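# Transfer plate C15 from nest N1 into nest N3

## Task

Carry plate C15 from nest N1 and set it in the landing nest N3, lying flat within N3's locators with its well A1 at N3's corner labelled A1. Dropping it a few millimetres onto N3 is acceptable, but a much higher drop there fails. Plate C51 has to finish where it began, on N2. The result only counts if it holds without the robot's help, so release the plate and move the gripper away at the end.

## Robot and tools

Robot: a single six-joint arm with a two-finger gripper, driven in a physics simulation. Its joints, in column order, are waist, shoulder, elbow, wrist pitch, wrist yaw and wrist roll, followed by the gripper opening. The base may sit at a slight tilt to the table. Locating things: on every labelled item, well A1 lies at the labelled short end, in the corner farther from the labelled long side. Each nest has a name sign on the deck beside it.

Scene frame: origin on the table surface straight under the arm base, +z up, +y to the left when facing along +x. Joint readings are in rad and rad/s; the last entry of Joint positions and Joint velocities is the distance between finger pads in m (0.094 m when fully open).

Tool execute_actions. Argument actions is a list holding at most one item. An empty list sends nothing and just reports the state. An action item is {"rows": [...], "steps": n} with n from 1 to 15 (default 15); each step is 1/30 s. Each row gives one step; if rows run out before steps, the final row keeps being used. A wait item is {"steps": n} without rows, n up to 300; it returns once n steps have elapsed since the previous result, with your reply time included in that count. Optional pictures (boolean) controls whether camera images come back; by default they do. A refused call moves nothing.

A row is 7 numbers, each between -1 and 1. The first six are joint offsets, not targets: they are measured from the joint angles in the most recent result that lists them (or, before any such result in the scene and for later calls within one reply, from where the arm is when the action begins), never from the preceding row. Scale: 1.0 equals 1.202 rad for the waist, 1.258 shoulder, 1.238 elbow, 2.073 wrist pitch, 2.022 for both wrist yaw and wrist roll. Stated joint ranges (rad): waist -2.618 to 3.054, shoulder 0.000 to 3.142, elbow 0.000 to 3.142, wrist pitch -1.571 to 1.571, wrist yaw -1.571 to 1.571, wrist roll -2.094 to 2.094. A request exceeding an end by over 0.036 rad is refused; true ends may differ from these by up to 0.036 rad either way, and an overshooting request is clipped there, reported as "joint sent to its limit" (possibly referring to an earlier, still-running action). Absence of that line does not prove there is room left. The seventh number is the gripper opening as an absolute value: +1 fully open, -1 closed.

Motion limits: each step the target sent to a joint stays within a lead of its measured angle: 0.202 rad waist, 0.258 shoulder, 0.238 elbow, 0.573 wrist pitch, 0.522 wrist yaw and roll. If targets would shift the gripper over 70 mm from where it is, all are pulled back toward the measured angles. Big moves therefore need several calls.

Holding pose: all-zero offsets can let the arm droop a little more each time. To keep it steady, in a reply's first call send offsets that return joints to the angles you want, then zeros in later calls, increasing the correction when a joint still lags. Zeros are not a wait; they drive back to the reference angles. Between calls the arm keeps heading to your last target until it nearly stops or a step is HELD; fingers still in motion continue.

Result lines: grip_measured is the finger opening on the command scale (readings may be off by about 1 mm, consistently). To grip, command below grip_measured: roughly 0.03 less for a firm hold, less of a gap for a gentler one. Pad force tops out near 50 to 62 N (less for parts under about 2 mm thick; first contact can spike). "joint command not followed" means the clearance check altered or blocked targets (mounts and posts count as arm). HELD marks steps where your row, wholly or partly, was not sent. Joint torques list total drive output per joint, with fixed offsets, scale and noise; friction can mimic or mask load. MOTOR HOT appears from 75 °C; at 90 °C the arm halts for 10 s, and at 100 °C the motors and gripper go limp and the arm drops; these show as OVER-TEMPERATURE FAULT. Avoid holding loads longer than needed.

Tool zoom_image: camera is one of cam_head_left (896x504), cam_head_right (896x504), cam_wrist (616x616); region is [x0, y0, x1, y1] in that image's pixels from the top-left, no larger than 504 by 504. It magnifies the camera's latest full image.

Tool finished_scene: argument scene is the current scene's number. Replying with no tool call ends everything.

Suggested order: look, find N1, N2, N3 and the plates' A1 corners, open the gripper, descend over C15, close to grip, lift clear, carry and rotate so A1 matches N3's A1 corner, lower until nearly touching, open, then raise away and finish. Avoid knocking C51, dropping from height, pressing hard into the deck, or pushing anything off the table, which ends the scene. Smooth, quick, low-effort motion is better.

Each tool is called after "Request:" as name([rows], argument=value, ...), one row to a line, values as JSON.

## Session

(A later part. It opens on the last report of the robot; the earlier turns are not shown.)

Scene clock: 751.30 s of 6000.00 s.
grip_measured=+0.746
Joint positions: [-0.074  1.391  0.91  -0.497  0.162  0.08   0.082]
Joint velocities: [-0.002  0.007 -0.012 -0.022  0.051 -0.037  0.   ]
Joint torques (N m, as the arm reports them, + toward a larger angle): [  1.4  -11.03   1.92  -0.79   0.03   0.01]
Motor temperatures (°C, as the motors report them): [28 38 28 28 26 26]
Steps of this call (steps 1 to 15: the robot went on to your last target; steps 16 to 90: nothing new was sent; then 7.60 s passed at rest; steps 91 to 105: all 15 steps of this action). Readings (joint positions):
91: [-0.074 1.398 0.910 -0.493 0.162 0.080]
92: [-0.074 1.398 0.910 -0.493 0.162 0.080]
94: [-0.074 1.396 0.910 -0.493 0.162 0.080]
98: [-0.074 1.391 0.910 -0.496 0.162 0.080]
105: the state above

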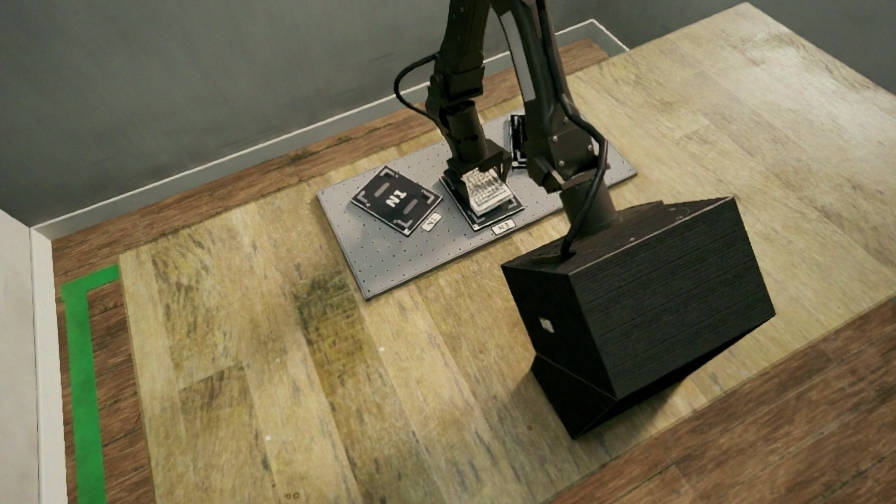

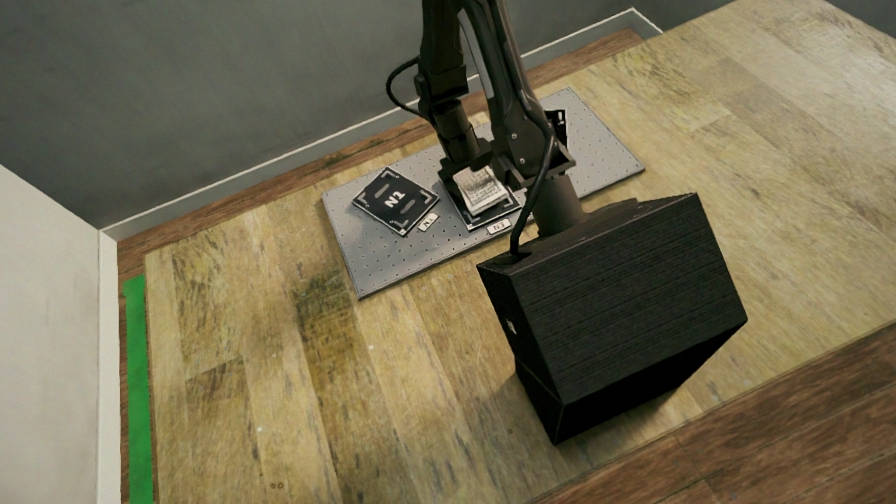

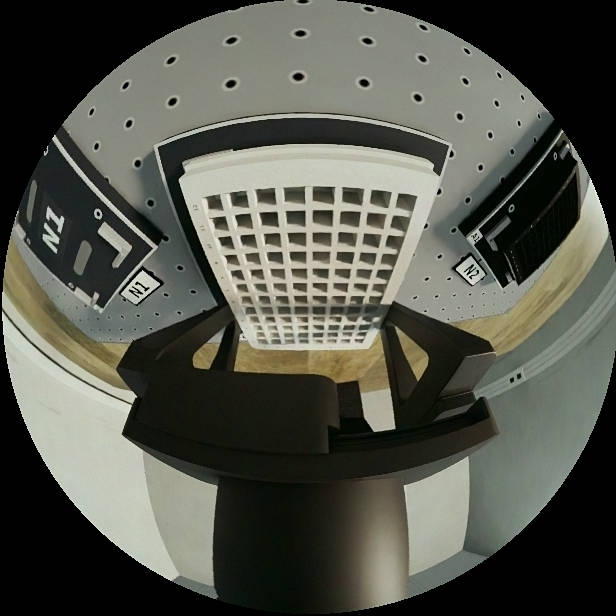

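Request:
execute_actions([
  {"rows":[[0,-0.012,0,0,0,0,0.7],[0,-0.022,0,0,0,0,0.7],[0,-0.026,0,0,0,0,0.7],[0.006,-0.026,0,-0.003,0,0,0.7],[0.012,-0.026,0,-0.006,0,0,0.7],[0.014,-0.026,0,-0.009,0,0,0.7]]},
])

Request:
zoom_image(camera="cam_wrist", region=[150, 90, 470, 370])

Scene clock: 761.43 s of 6000.00 s.
grip_measured=+0.746
Joint positions: [-0.07   1.38   0.91  -0.501  0.162  0.08   0.082]
Joint velocities: [ 0.002 -0.007  0.007 -0.007 -0.066 -0.037 -0.001]
Joint torques (N m, as the arm reports them, + toward a larger angle): [  1.43 -11.07   2.03  -0.75   0.02  -0.02]
Motor temperatures (°C, as the motors report them): [28 39 28 28 26 26]
Steps of this call (steps 1 to 15: the robot went on to your last target; steps 16 to 90: nothing new was sent; then 6.63 s passed at rest; steps 91 to 105: all 15 steps of this action). Readings (joint positions):
91: [-0.074 1.391 0.910 -0.497 0.162 0.080]
92: [-0.074 1.391 0.910 -0.497 0.162 0.080]
94: [-0.074 1.388 0.910 -0.498 0.162 0.080]
98: [-0.070 1.380 0.910 -0.500 0.162 0.080]
105: the state above

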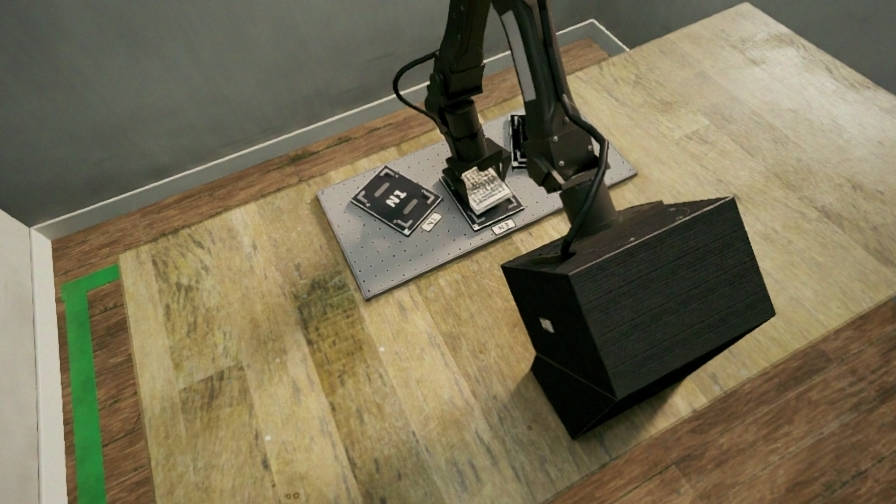

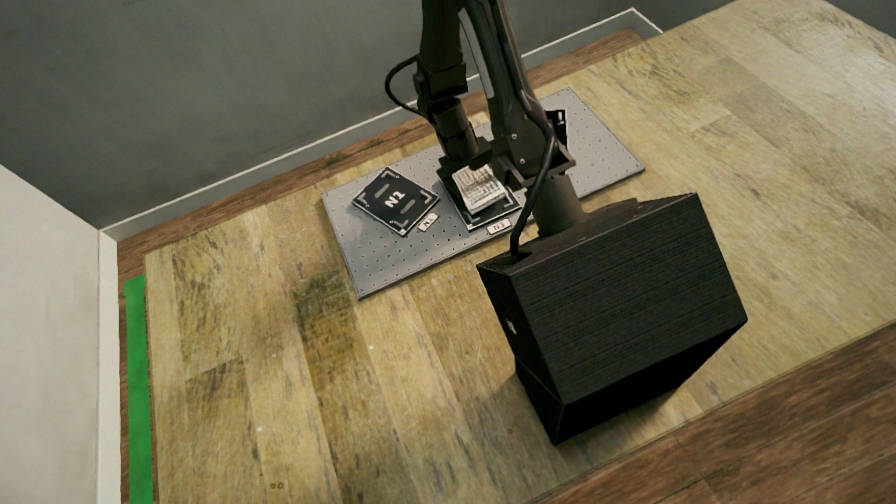

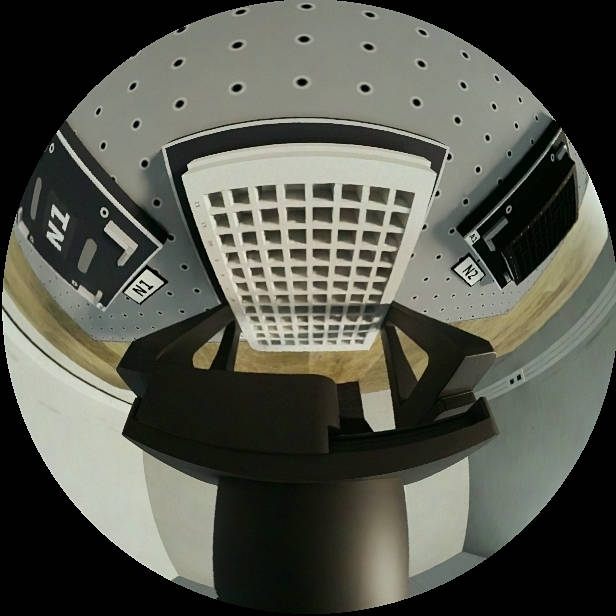

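Region (150, 90, 470, 370) of cam_wrist's 616x616 image, scaled by 1.575, with more detail than that image has; it fills the top 441 rows of this view, and the rest is white.

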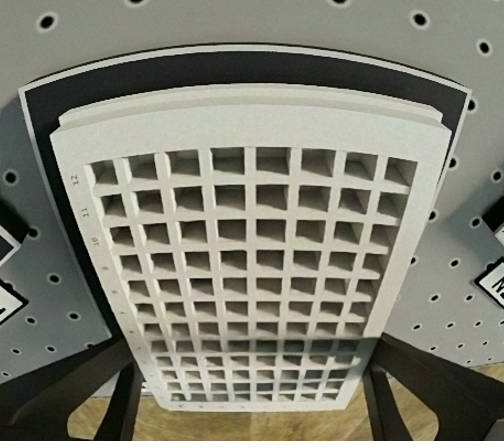

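q3 a bit more, then descend.

Request:
execute_actions([
  {"rows":[[0,0,0,-0.004,0,0,0.7],[0,0,0,-0.008,0,0,0.7],[0,0,0,-0.008,0,0,0.7],[0,0.008,0,-0.008,0,0,0.7],[0,0.015,0,-0.008,0,0,0.7],[0,0.021,0,-0.008,0,0,0.7]]},
])

Request:
zoom_image(camera="cam_wrist", region=[150, 90, 470, 370])

Request:
zoom_image(camera="cam_head_right", region=[440, 170, 530, 240])

Scene clock: 772.67 s of 6000.00 s.
grip_measured=+0.746
Joint positions: [-0.07   1.397  0.91  -0.501  0.164  0.082  0.082]
Joint velocities: [ 0.017  0.017  0.002 -0.007  0.007 -0.022  0.   ]
Joint torques (N m, as the arm reports them, + toward a larger angle): [ 0.72 -8.38  2.13 -0.83  0.01  0.01]
Motor temperatures (°C, as the motors report them): [28 39 28 28 26 26]
Steps of this call (steps 1 to 15: the robot went on to your last target; steps 16 to 90: nothing new was sent; then 7.73 s passed at rest; steps 91 to 105: all 15 steps of this action). Readings (joint positions):
91: [-0.070 1.380 0.910 -0.501 0.162 0.080]
92: [-0.070 1.380 0.910 -0.501 0.162 0.080]
94: [-0.070 1.380 0.910 -0.501 0.162 0.080]
98: [-0.070 1.392 0.910 -0.501 0.162 0.081]
105: the state above

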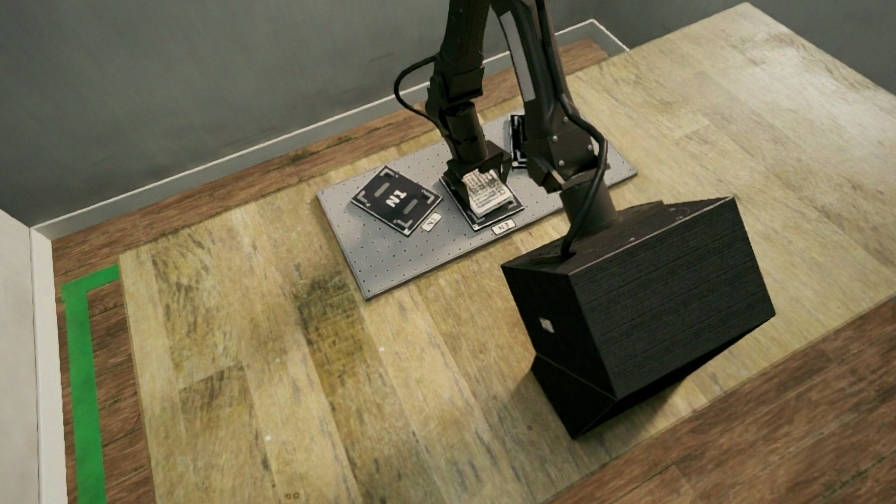

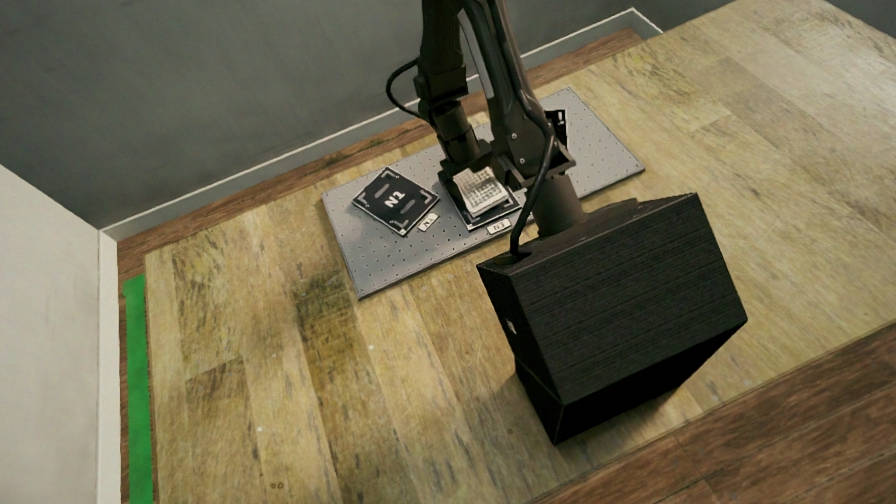

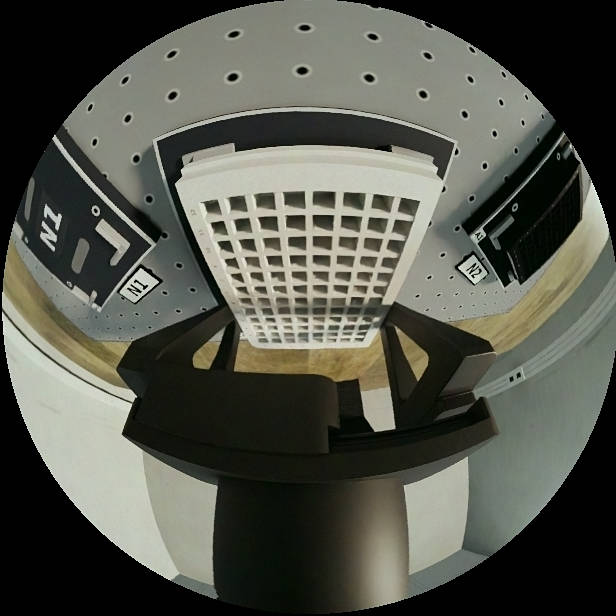

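Region (150, 90, 470, 370) of cam_wrist's 616x616 image, scaled by 1.575, with more detail than that image has; it fills the top 441 rows of this view, and the rest is white.

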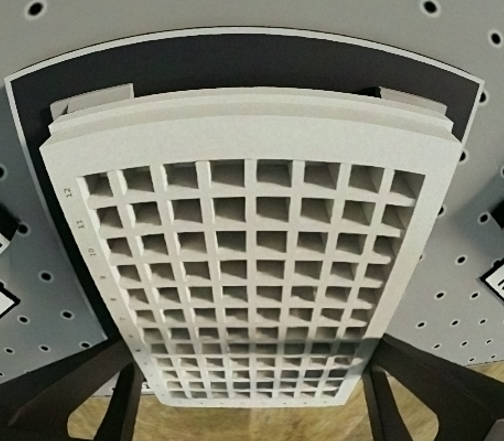

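Region (440, 170, 530, 240) of cam_head_right's 896x504 image, scaled by 5.600, with more detail than that image has.

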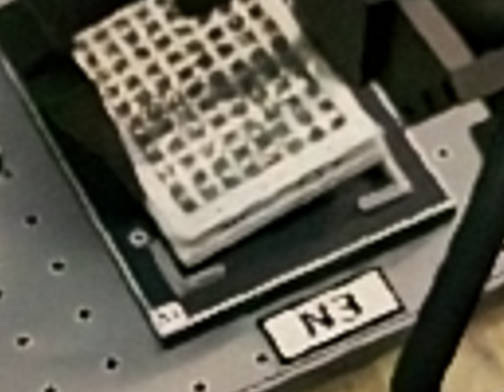

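Request:
execute_actions([
  {"rows":[[0,-0.012,0,0,0,0,0.7],[0,-0.022,0,0,0,0,0.7],[0,-0.026,0,0,0,0,0.7],[0,-0.026,0,-0.005,0,0,0.7],[0,-0.026,0,-0.01,0,0,0.7],[0,-0.026,0,-0.014,0,0,0.7],[0,-0.026,0,-0.014,0,0,0.7],[0,-0.026,0,-0.014,0,0,0.7],[0,-0.026,0,-0.014,0,0,0.7],[0,-0.015,0,-0.014,0,0,0.7],[0,-0.005,0,-0.014,0,0,0.7],[0,0.004,0,-0.014,0,0,0.7]]},
])

Request:
zoom_image(camera="cam_wrist", region=[150, 90, 470, 370])

Request:
zoom_image(camera="cam_head_right", region=[440, 170, 530, 240])

Scene clock: 782.70 s of 6000.00 s.
grip_measured=+0.746
Joint positions: [-0.07   1.391  0.91  -0.51   0.164  0.082  0.082]
Joint velocities: [-0.002  0.061 -0.002 -0.051 -0.007  0.066  0.001]
Joint torques (N m, as the arm reports them, + toward a larger angle): [ 0.6  -8.23  2.32 -0.76  0.01  0.  ]
Motor temperatures (°C, as the motors report them): [28 39 28 28 26 26]
Steps of this call (steps 1 to 15: the robot went on to your last target; steps 16 to 90: nothing new was sent; then 6.53 s passed at rest; steps 91 to 105: all 15 steps of this action). Readings (joint positions):
91: [-0.070 1.397 0.910 -0.501 0.164 0.082]
92: [-0.070 1.397 0.910 -0.501 0.164 0.082]
94: [-0.070 1.392 0.910 -0.503 0.164 0.082]
98: [-0.070 1.384 0.910 -0.509 0.164 0.082]
105: the state above

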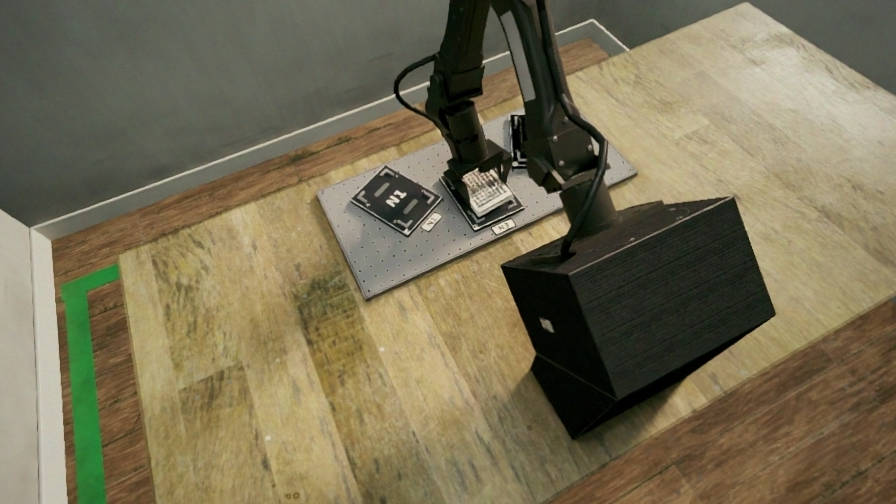

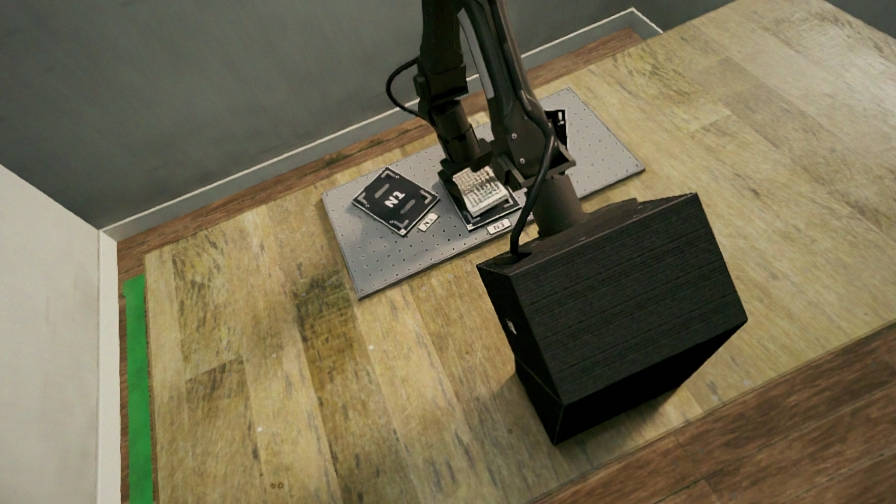

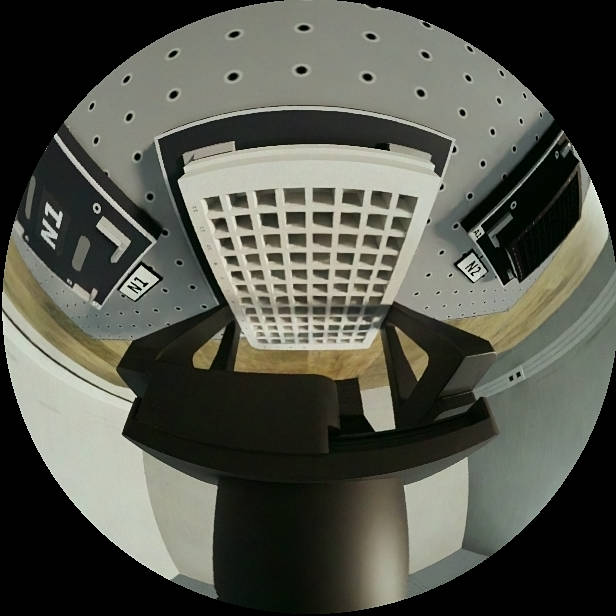

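Region (150, 90, 470, 370) of cam_wrist's 616x616 image, scaled by 1.575, with more detail than that image has; it fills the top 441 rows of this view, and the rest is white.

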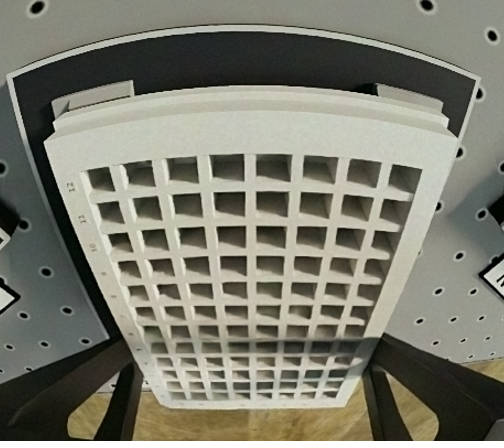

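Region (440, 170, 530, 240) of cam_head_right's 896x504 image, scaled by 5.600, with more detail than that image has.

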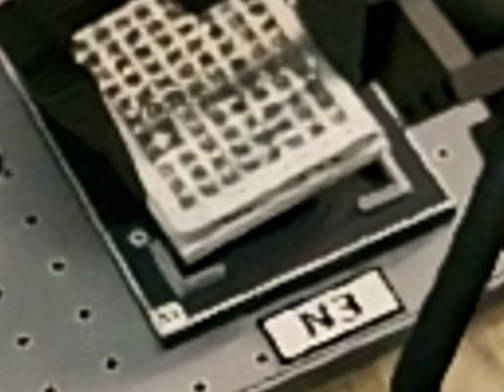

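Still descending; continue.

Request:
execute_actions([
  {"rows":[[0,0.006,0,0,0,0,0.7],[0,0.012,0,0,0,0,0.7],[0,0.017,0,0,0,0,0.7]]},
])

Request:
zoom_image(camera="cam_wrist", region=[150, 90, 470, 370])

Request:
zoom_image(camera="cam_head_right", region=[440, 170, 530, 240])

Scene clock: 789.67 s of 6000.00 s.
grip_measured=+0.746
Joint positions: [-0.07   1.402  0.91  -0.51   0.168  0.084  0.082]
Joint velocities: [-0.012  0.007  0.002 -0.022 -0.007  0.022  0.   ]
Joint torques (N m, as the arm reports them, + toward a larger angle): [ 0.71 -8.19  1.73 -0.63 -0.01  0.01]
Motor temperatures (°C, as the motors report them): [28 38 28 28 26 26]
Steps of this call (steps 1 to 15: the robot went on to your last target; steps 16 to 90: nothing new was sent; then 3.47 s passed at rest; steps 91 to 105: all 15 steps of this action). Readings (joint positions):
91: [-0.070 1.394 0.910 -0.511 0.165 0.082]
92: [-0.070 1.394 0.910 -0.511 0.165 0.082]
94: [-0.070 1.396 0.910 -0.511 0.166 0.083]
98: [-0.070 1.402 0.910 -0.510 0.167 0.084]
105: the state above

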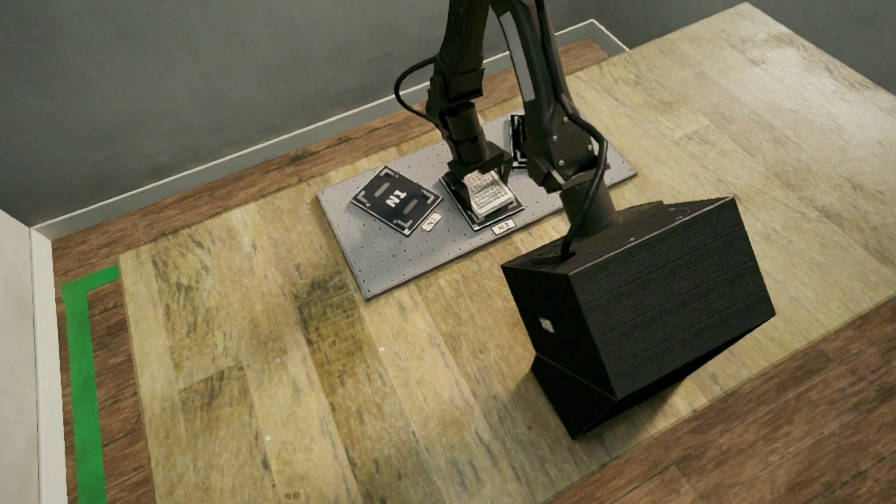

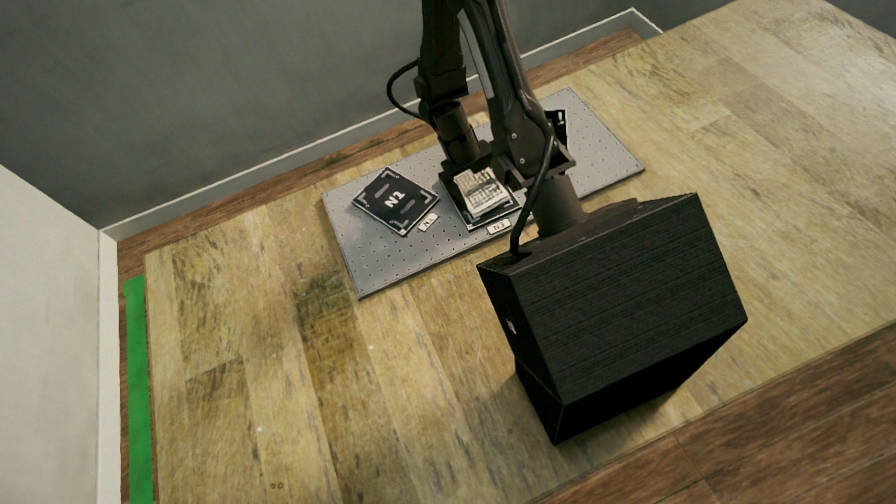

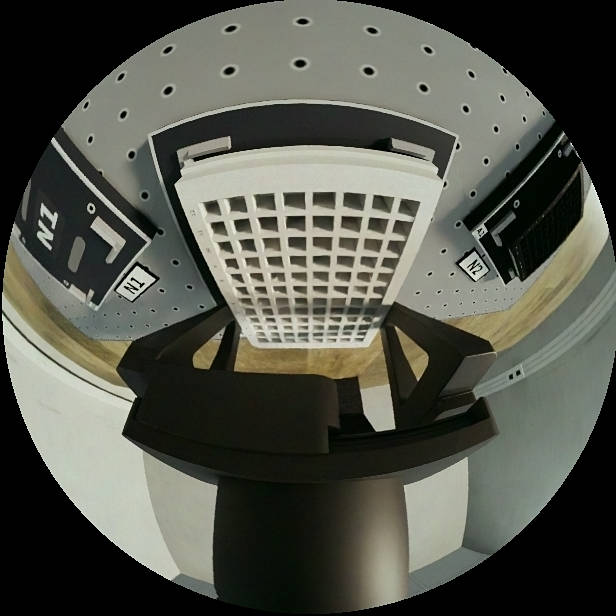

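Region (150, 90, 470, 370) of cam_wrist's 616x616 image, scaled by 1.575, with more detail than that image has; it fills the top 441 rows of this view, and the rest is white.

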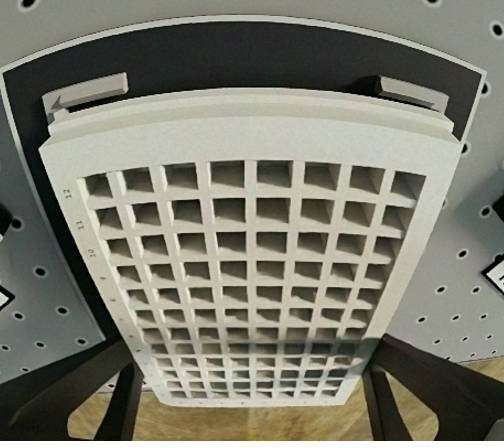

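Region (440, 170, 530, 240) of cam_head_right's 896x504 image, scaled by 5.600, with more detail than that image has.

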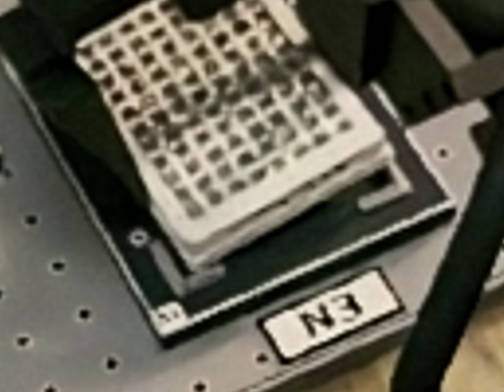

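Request:
execute_actions([
  {"rows":[[0,-0.014,0,0,0,0,0.7],[0.006,-0.02,0,0,0,0,0.7],[0.012,-0.02,0,0,0,0,0.7],[0.016,-0.02,0,0,0,0,0.7],[0.016,-0.02,0,0,0,0,0.7],[0.016,-0.02,0,0,0,0,0.7],[0.016,-0.008,0,0,0,0,0.7],[0.016,0.002,0,0,0,0,0.7],[0.016,0.01,0,0,0,0,0.7],[0.016,0.016,0,0,0,0,0.7]]},
])

Request:
zoom_image(camera="cam_wrist", region=[150, 90, 470, 370])

Request:
zoom_image(camera="cam_head_right", region=[440, 170, 530, 240])

Scene clock: 808.10 s of 6000.00 s.
grip_measured=+0.746
Joint positions: [-0.067  1.407  0.91  -0.509  0.174  0.088  0.082]
Joint velocities: [ 0.027  0.007  0.002  0.007 -0.022  0.037 -0.   ]
Joint torques (N m, as the arm reports them, + toward a larger angle): [ 1.73 -7.7   2.17 -0.69 -0.02 -0.02]
Motor temperatures (°C, as the motors report them): [28 38 28 28 26 26]
Steps of this call (steps 1 to 15: the robot went on to your last target; steps 16 to 90: nothing new was sent; then 14.93 s passed at rest; steps 91 to 105: all 15 steps of this action). Readings (joint positions):
91: [-0.070 1.402 0.910 -0.510 0.168 0.084]
92: [-0.070 1.401 0.910 -0.510 0.168 0.085]
94: [-0.069 1.399 0.910 -0.511 0.168 0.085]
98: [-0.068 1.397 0.910 -0.511 0.172 0.085]
105: the state above

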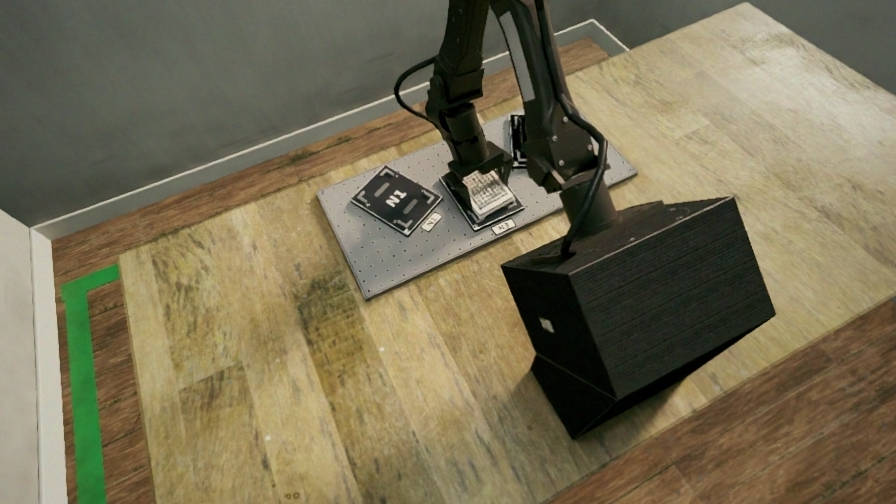

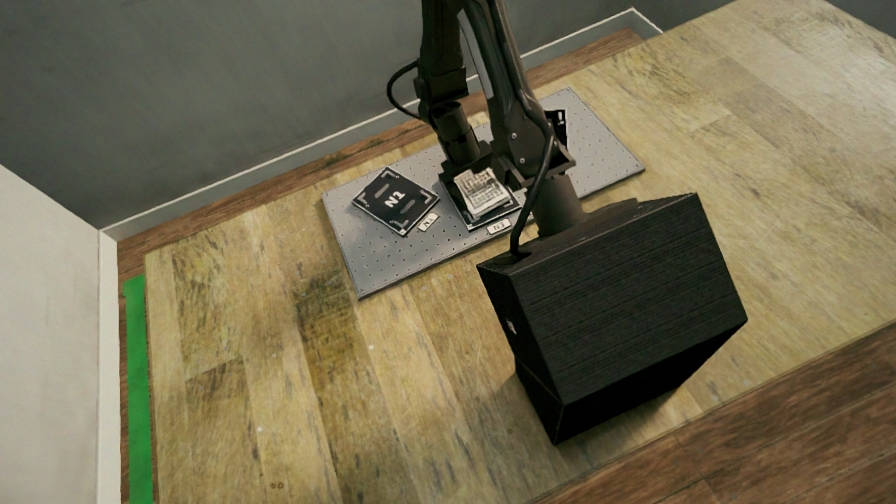

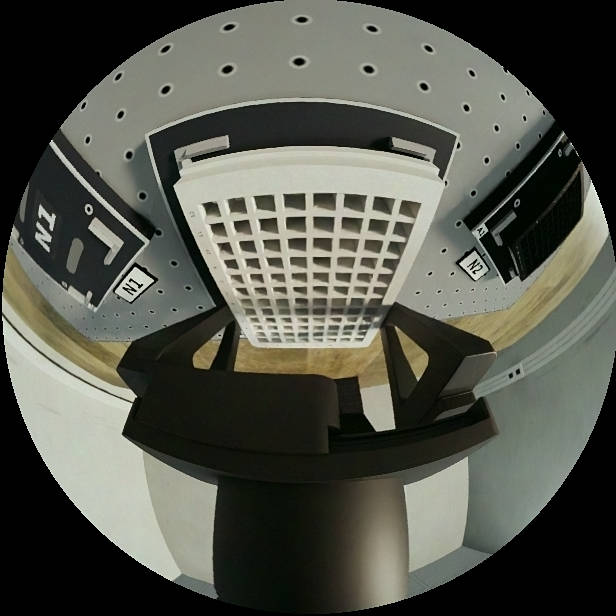

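Region (150, 90, 470, 370) of cam_wrist's 616x616 image, scaled by 1.575, with more detail than that image has; it fills the top 441 rows of this view, and the rest is white.

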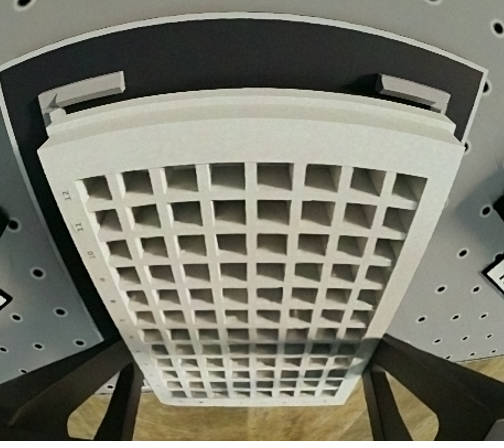

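Region (440, 170, 530, 240) of cam_head_right's 896x504 image, scaled by 5.600, with more detail than that image has.

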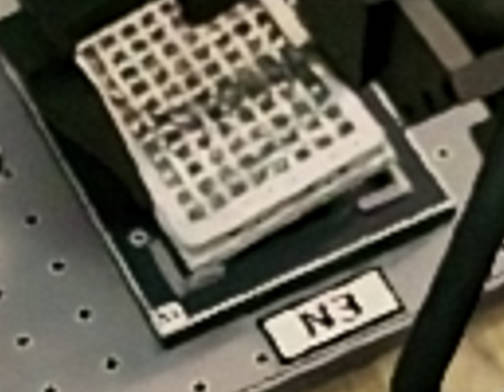

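Request:
execute_actions([
  {"rows":[[0,0.004,0.008,0,0,0,0.7],[0,0.008,0.014,0,0,0,0.7],[0,0.012,0.019,0.004,0,0,0.7],[0,0.014,0.019,0.008,0,0,0.7]]},
])

Request:
zoom_image(camera="cam_wrist", region=[150, 90, 470, 370])

Request:
zoom_image(camera="cam_head_right", region=[440, 170, 530, 240])

Scene clock: 818.63 s of 6000.00 s.
grip_measured=+0.746
Joint positions: [-0.067  1.407  0.91  -0.509  0.174  0.091  0.082]
Joint velocities: [ 0.007 -0.007  0.012 -0.022  0.007 -0.081  0.   ]
Joint torques (N m, as the arm reports them, + toward a larger angle): [ 0.44 -7.36  3.64 -0.45 -0.02  0.02]
Motor temperatures (°C, as the motors report them): [28 37 28 28 26 26]
Steps of this call (steps 1 to 15: the robot went on to your last target; steps 16 to 90: nothing new was sent; then 7.03 s passed at rest; steps 91 to 105: all 15 steps of this action). Readings (joint positions):
91: [-0.067 1.407 0.910 -0.509 0.174 0.089]
92: [-0.067 1.407 0.910 -0.509 0.174 0.090]
94: [-0.067 1.407 0.910 -0.509 0.174 0.091]
98: [-0.067 1.407 0.910 -0.509 0.174 0.091]
105: the state above

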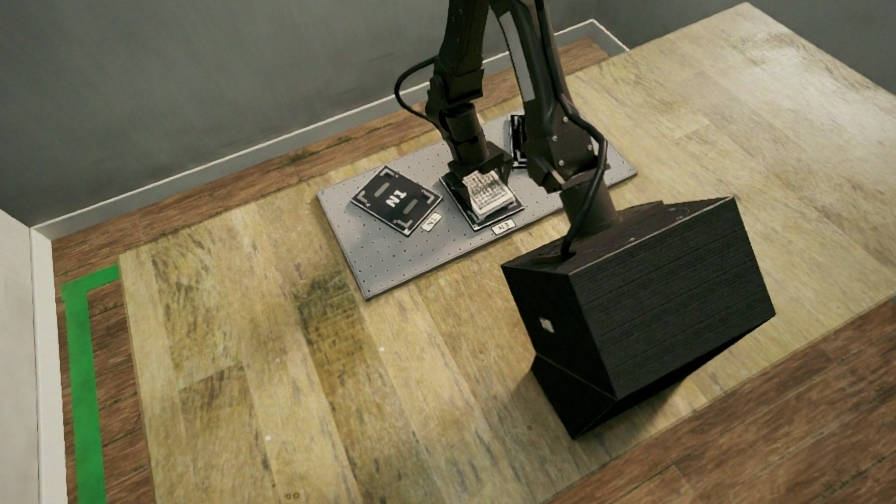

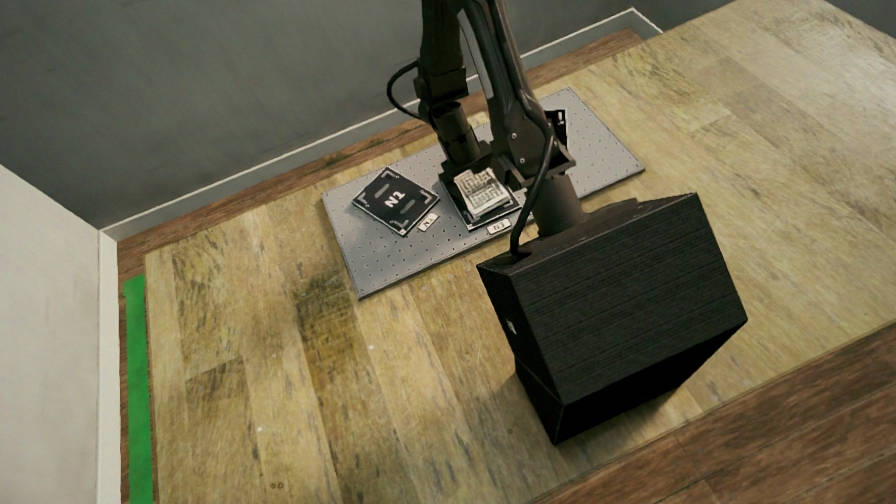

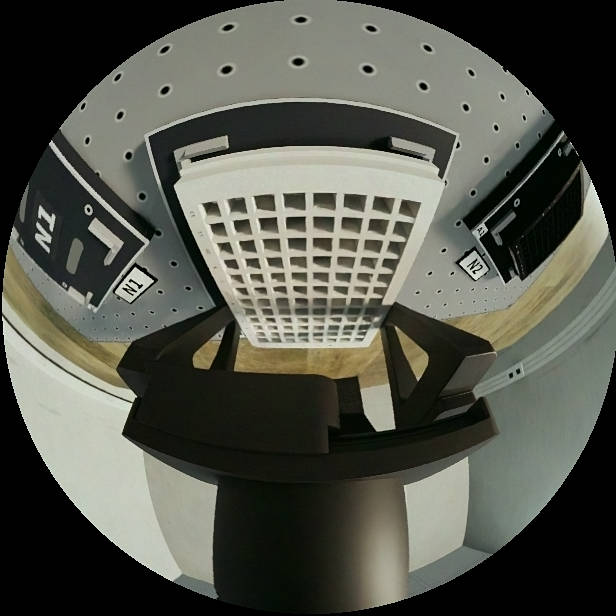

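Region (150, 90, 470, 370) of cam_wrist's 616x616 image, scaled by 1.575, with more detail than that image has; it fills the top 441 rows of this view, and the rest is white.

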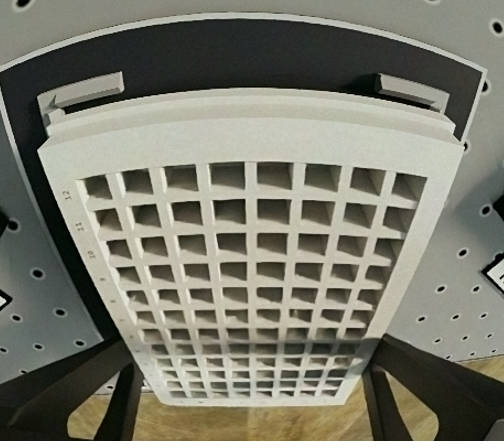

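Region (440, 170, 530, 240) of cam_head_right's 896x504 image, scaled by 5.600, with more detail than that image has.

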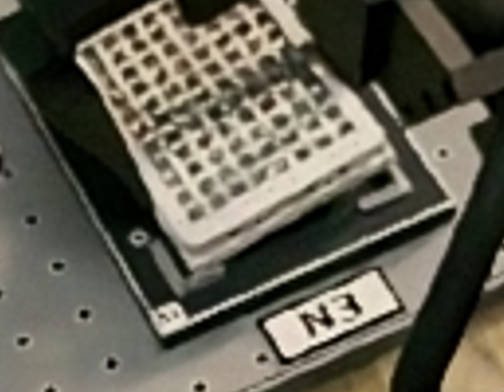

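Request:
execute_actions([
  {"rows":[[0,-0.012,0,0,0,0,0.7],[0,-0.024,0,0,0,0,0.7],[0,-0.03,0,0,0,0,0.7],[0,-0.03,0,0,0,0,0.7],[0.006,-0.03,0,0,0,0,0.7],[0.012,-0.03,0,0,0,0,0.7],[0.017,-0.03,0,0,0,0,0.7],[0.017,-0.03,0,0,0,0,0.7],[0.017,-0.03,0,0,0,0,0.7],[0.017,-0.015,0,0,0,0,0.7],[0.017,-0.003,0,0,0,0,0.7],[0.017,0.006,0,0,0,0,0.7],[0.017,0.012,0,0,0,0,0.7]]},
])

Request:
zoom_image(camera="cam_wrist", region=[150, 90, 470, 370])

Request:
zoom_image(camera="cam_head_right", region=[440, 170, 530, 240])

Scene clock: 830.73 s of 6000.00 s.
grip_measured=+0.746
Joint positions: [-0.063  1.405  0.91  -0.509  0.179  0.093  0.082]
Joint velocities: [-0.002  0.125  0.002 -0.007  0.022  0.022  0.001]
Joint torques (N m, as the arm reports them, + toward a larger angle): [ 1.91 -8.34  1.94 -0.61 -0.07 -0.04]
Motor temperatures (°C, as the motors report them): [28 37 28 28 26 26]
Steps of this call (steps 1 to 15: the robot went on to your last target; steps 16 to 90: nothing new was sent; then 8.60 s passed at rest; steps 91 to 105: all 15 steps of this action). Readings (joint positions):
91: [-0.067 1.407 0.910 -0.509 0.175 0.091]
92: [-0.067 1.405 0.910 -0.509 0.175 0.091]
94: [-0.067 1.398 0.910 -0.510 0.175 0.091]
98: [-0.064 1.390 0.910 -0.513 0.175 0.091]
105: the state above

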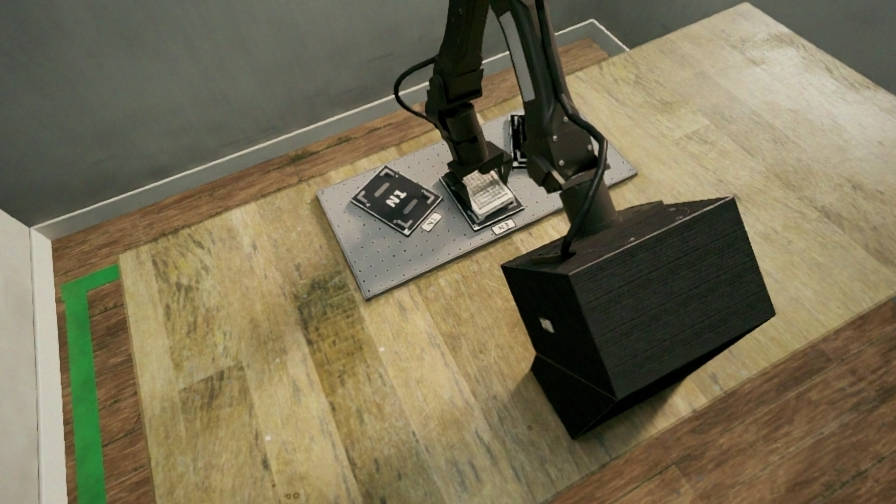

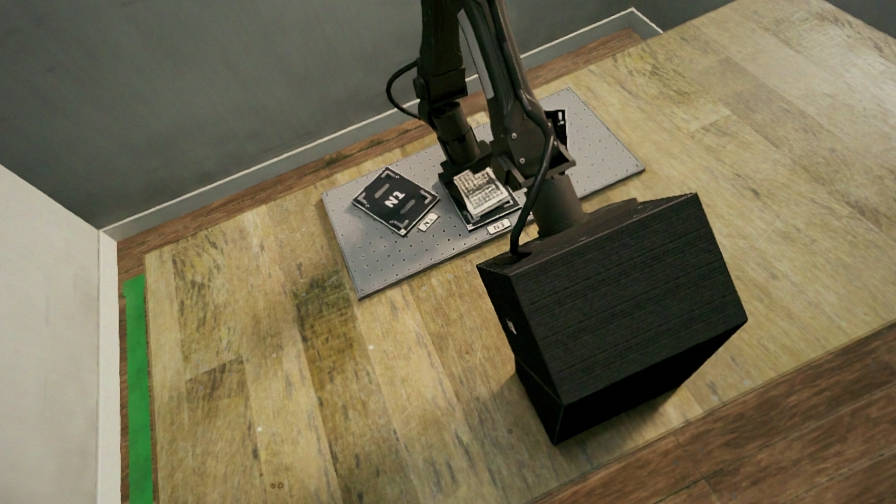

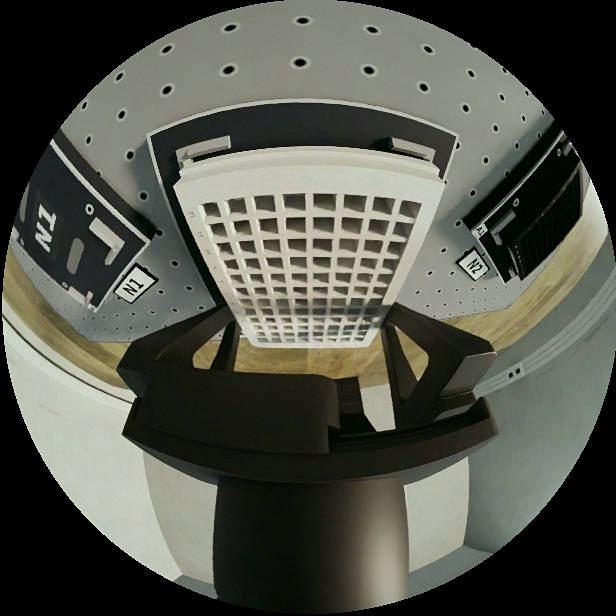

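Region (150, 90, 470, 370) of cam_wrist's 616x616 image, scaled by 1.575, with more detail than that image has; it fills the top 441 rows of this view, and the rest is white.

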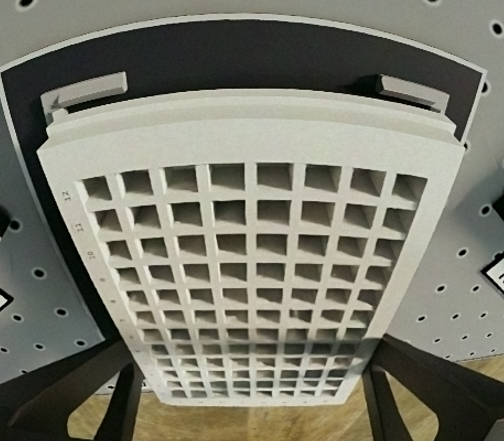

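Region (440, 170, 530, 240) of cam_head_right's 896x504 image, scaled by 5.600, with more detail than that image has.

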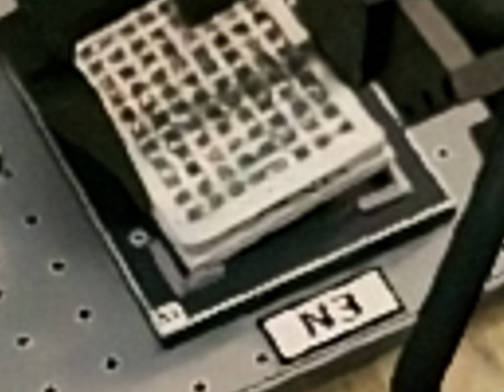

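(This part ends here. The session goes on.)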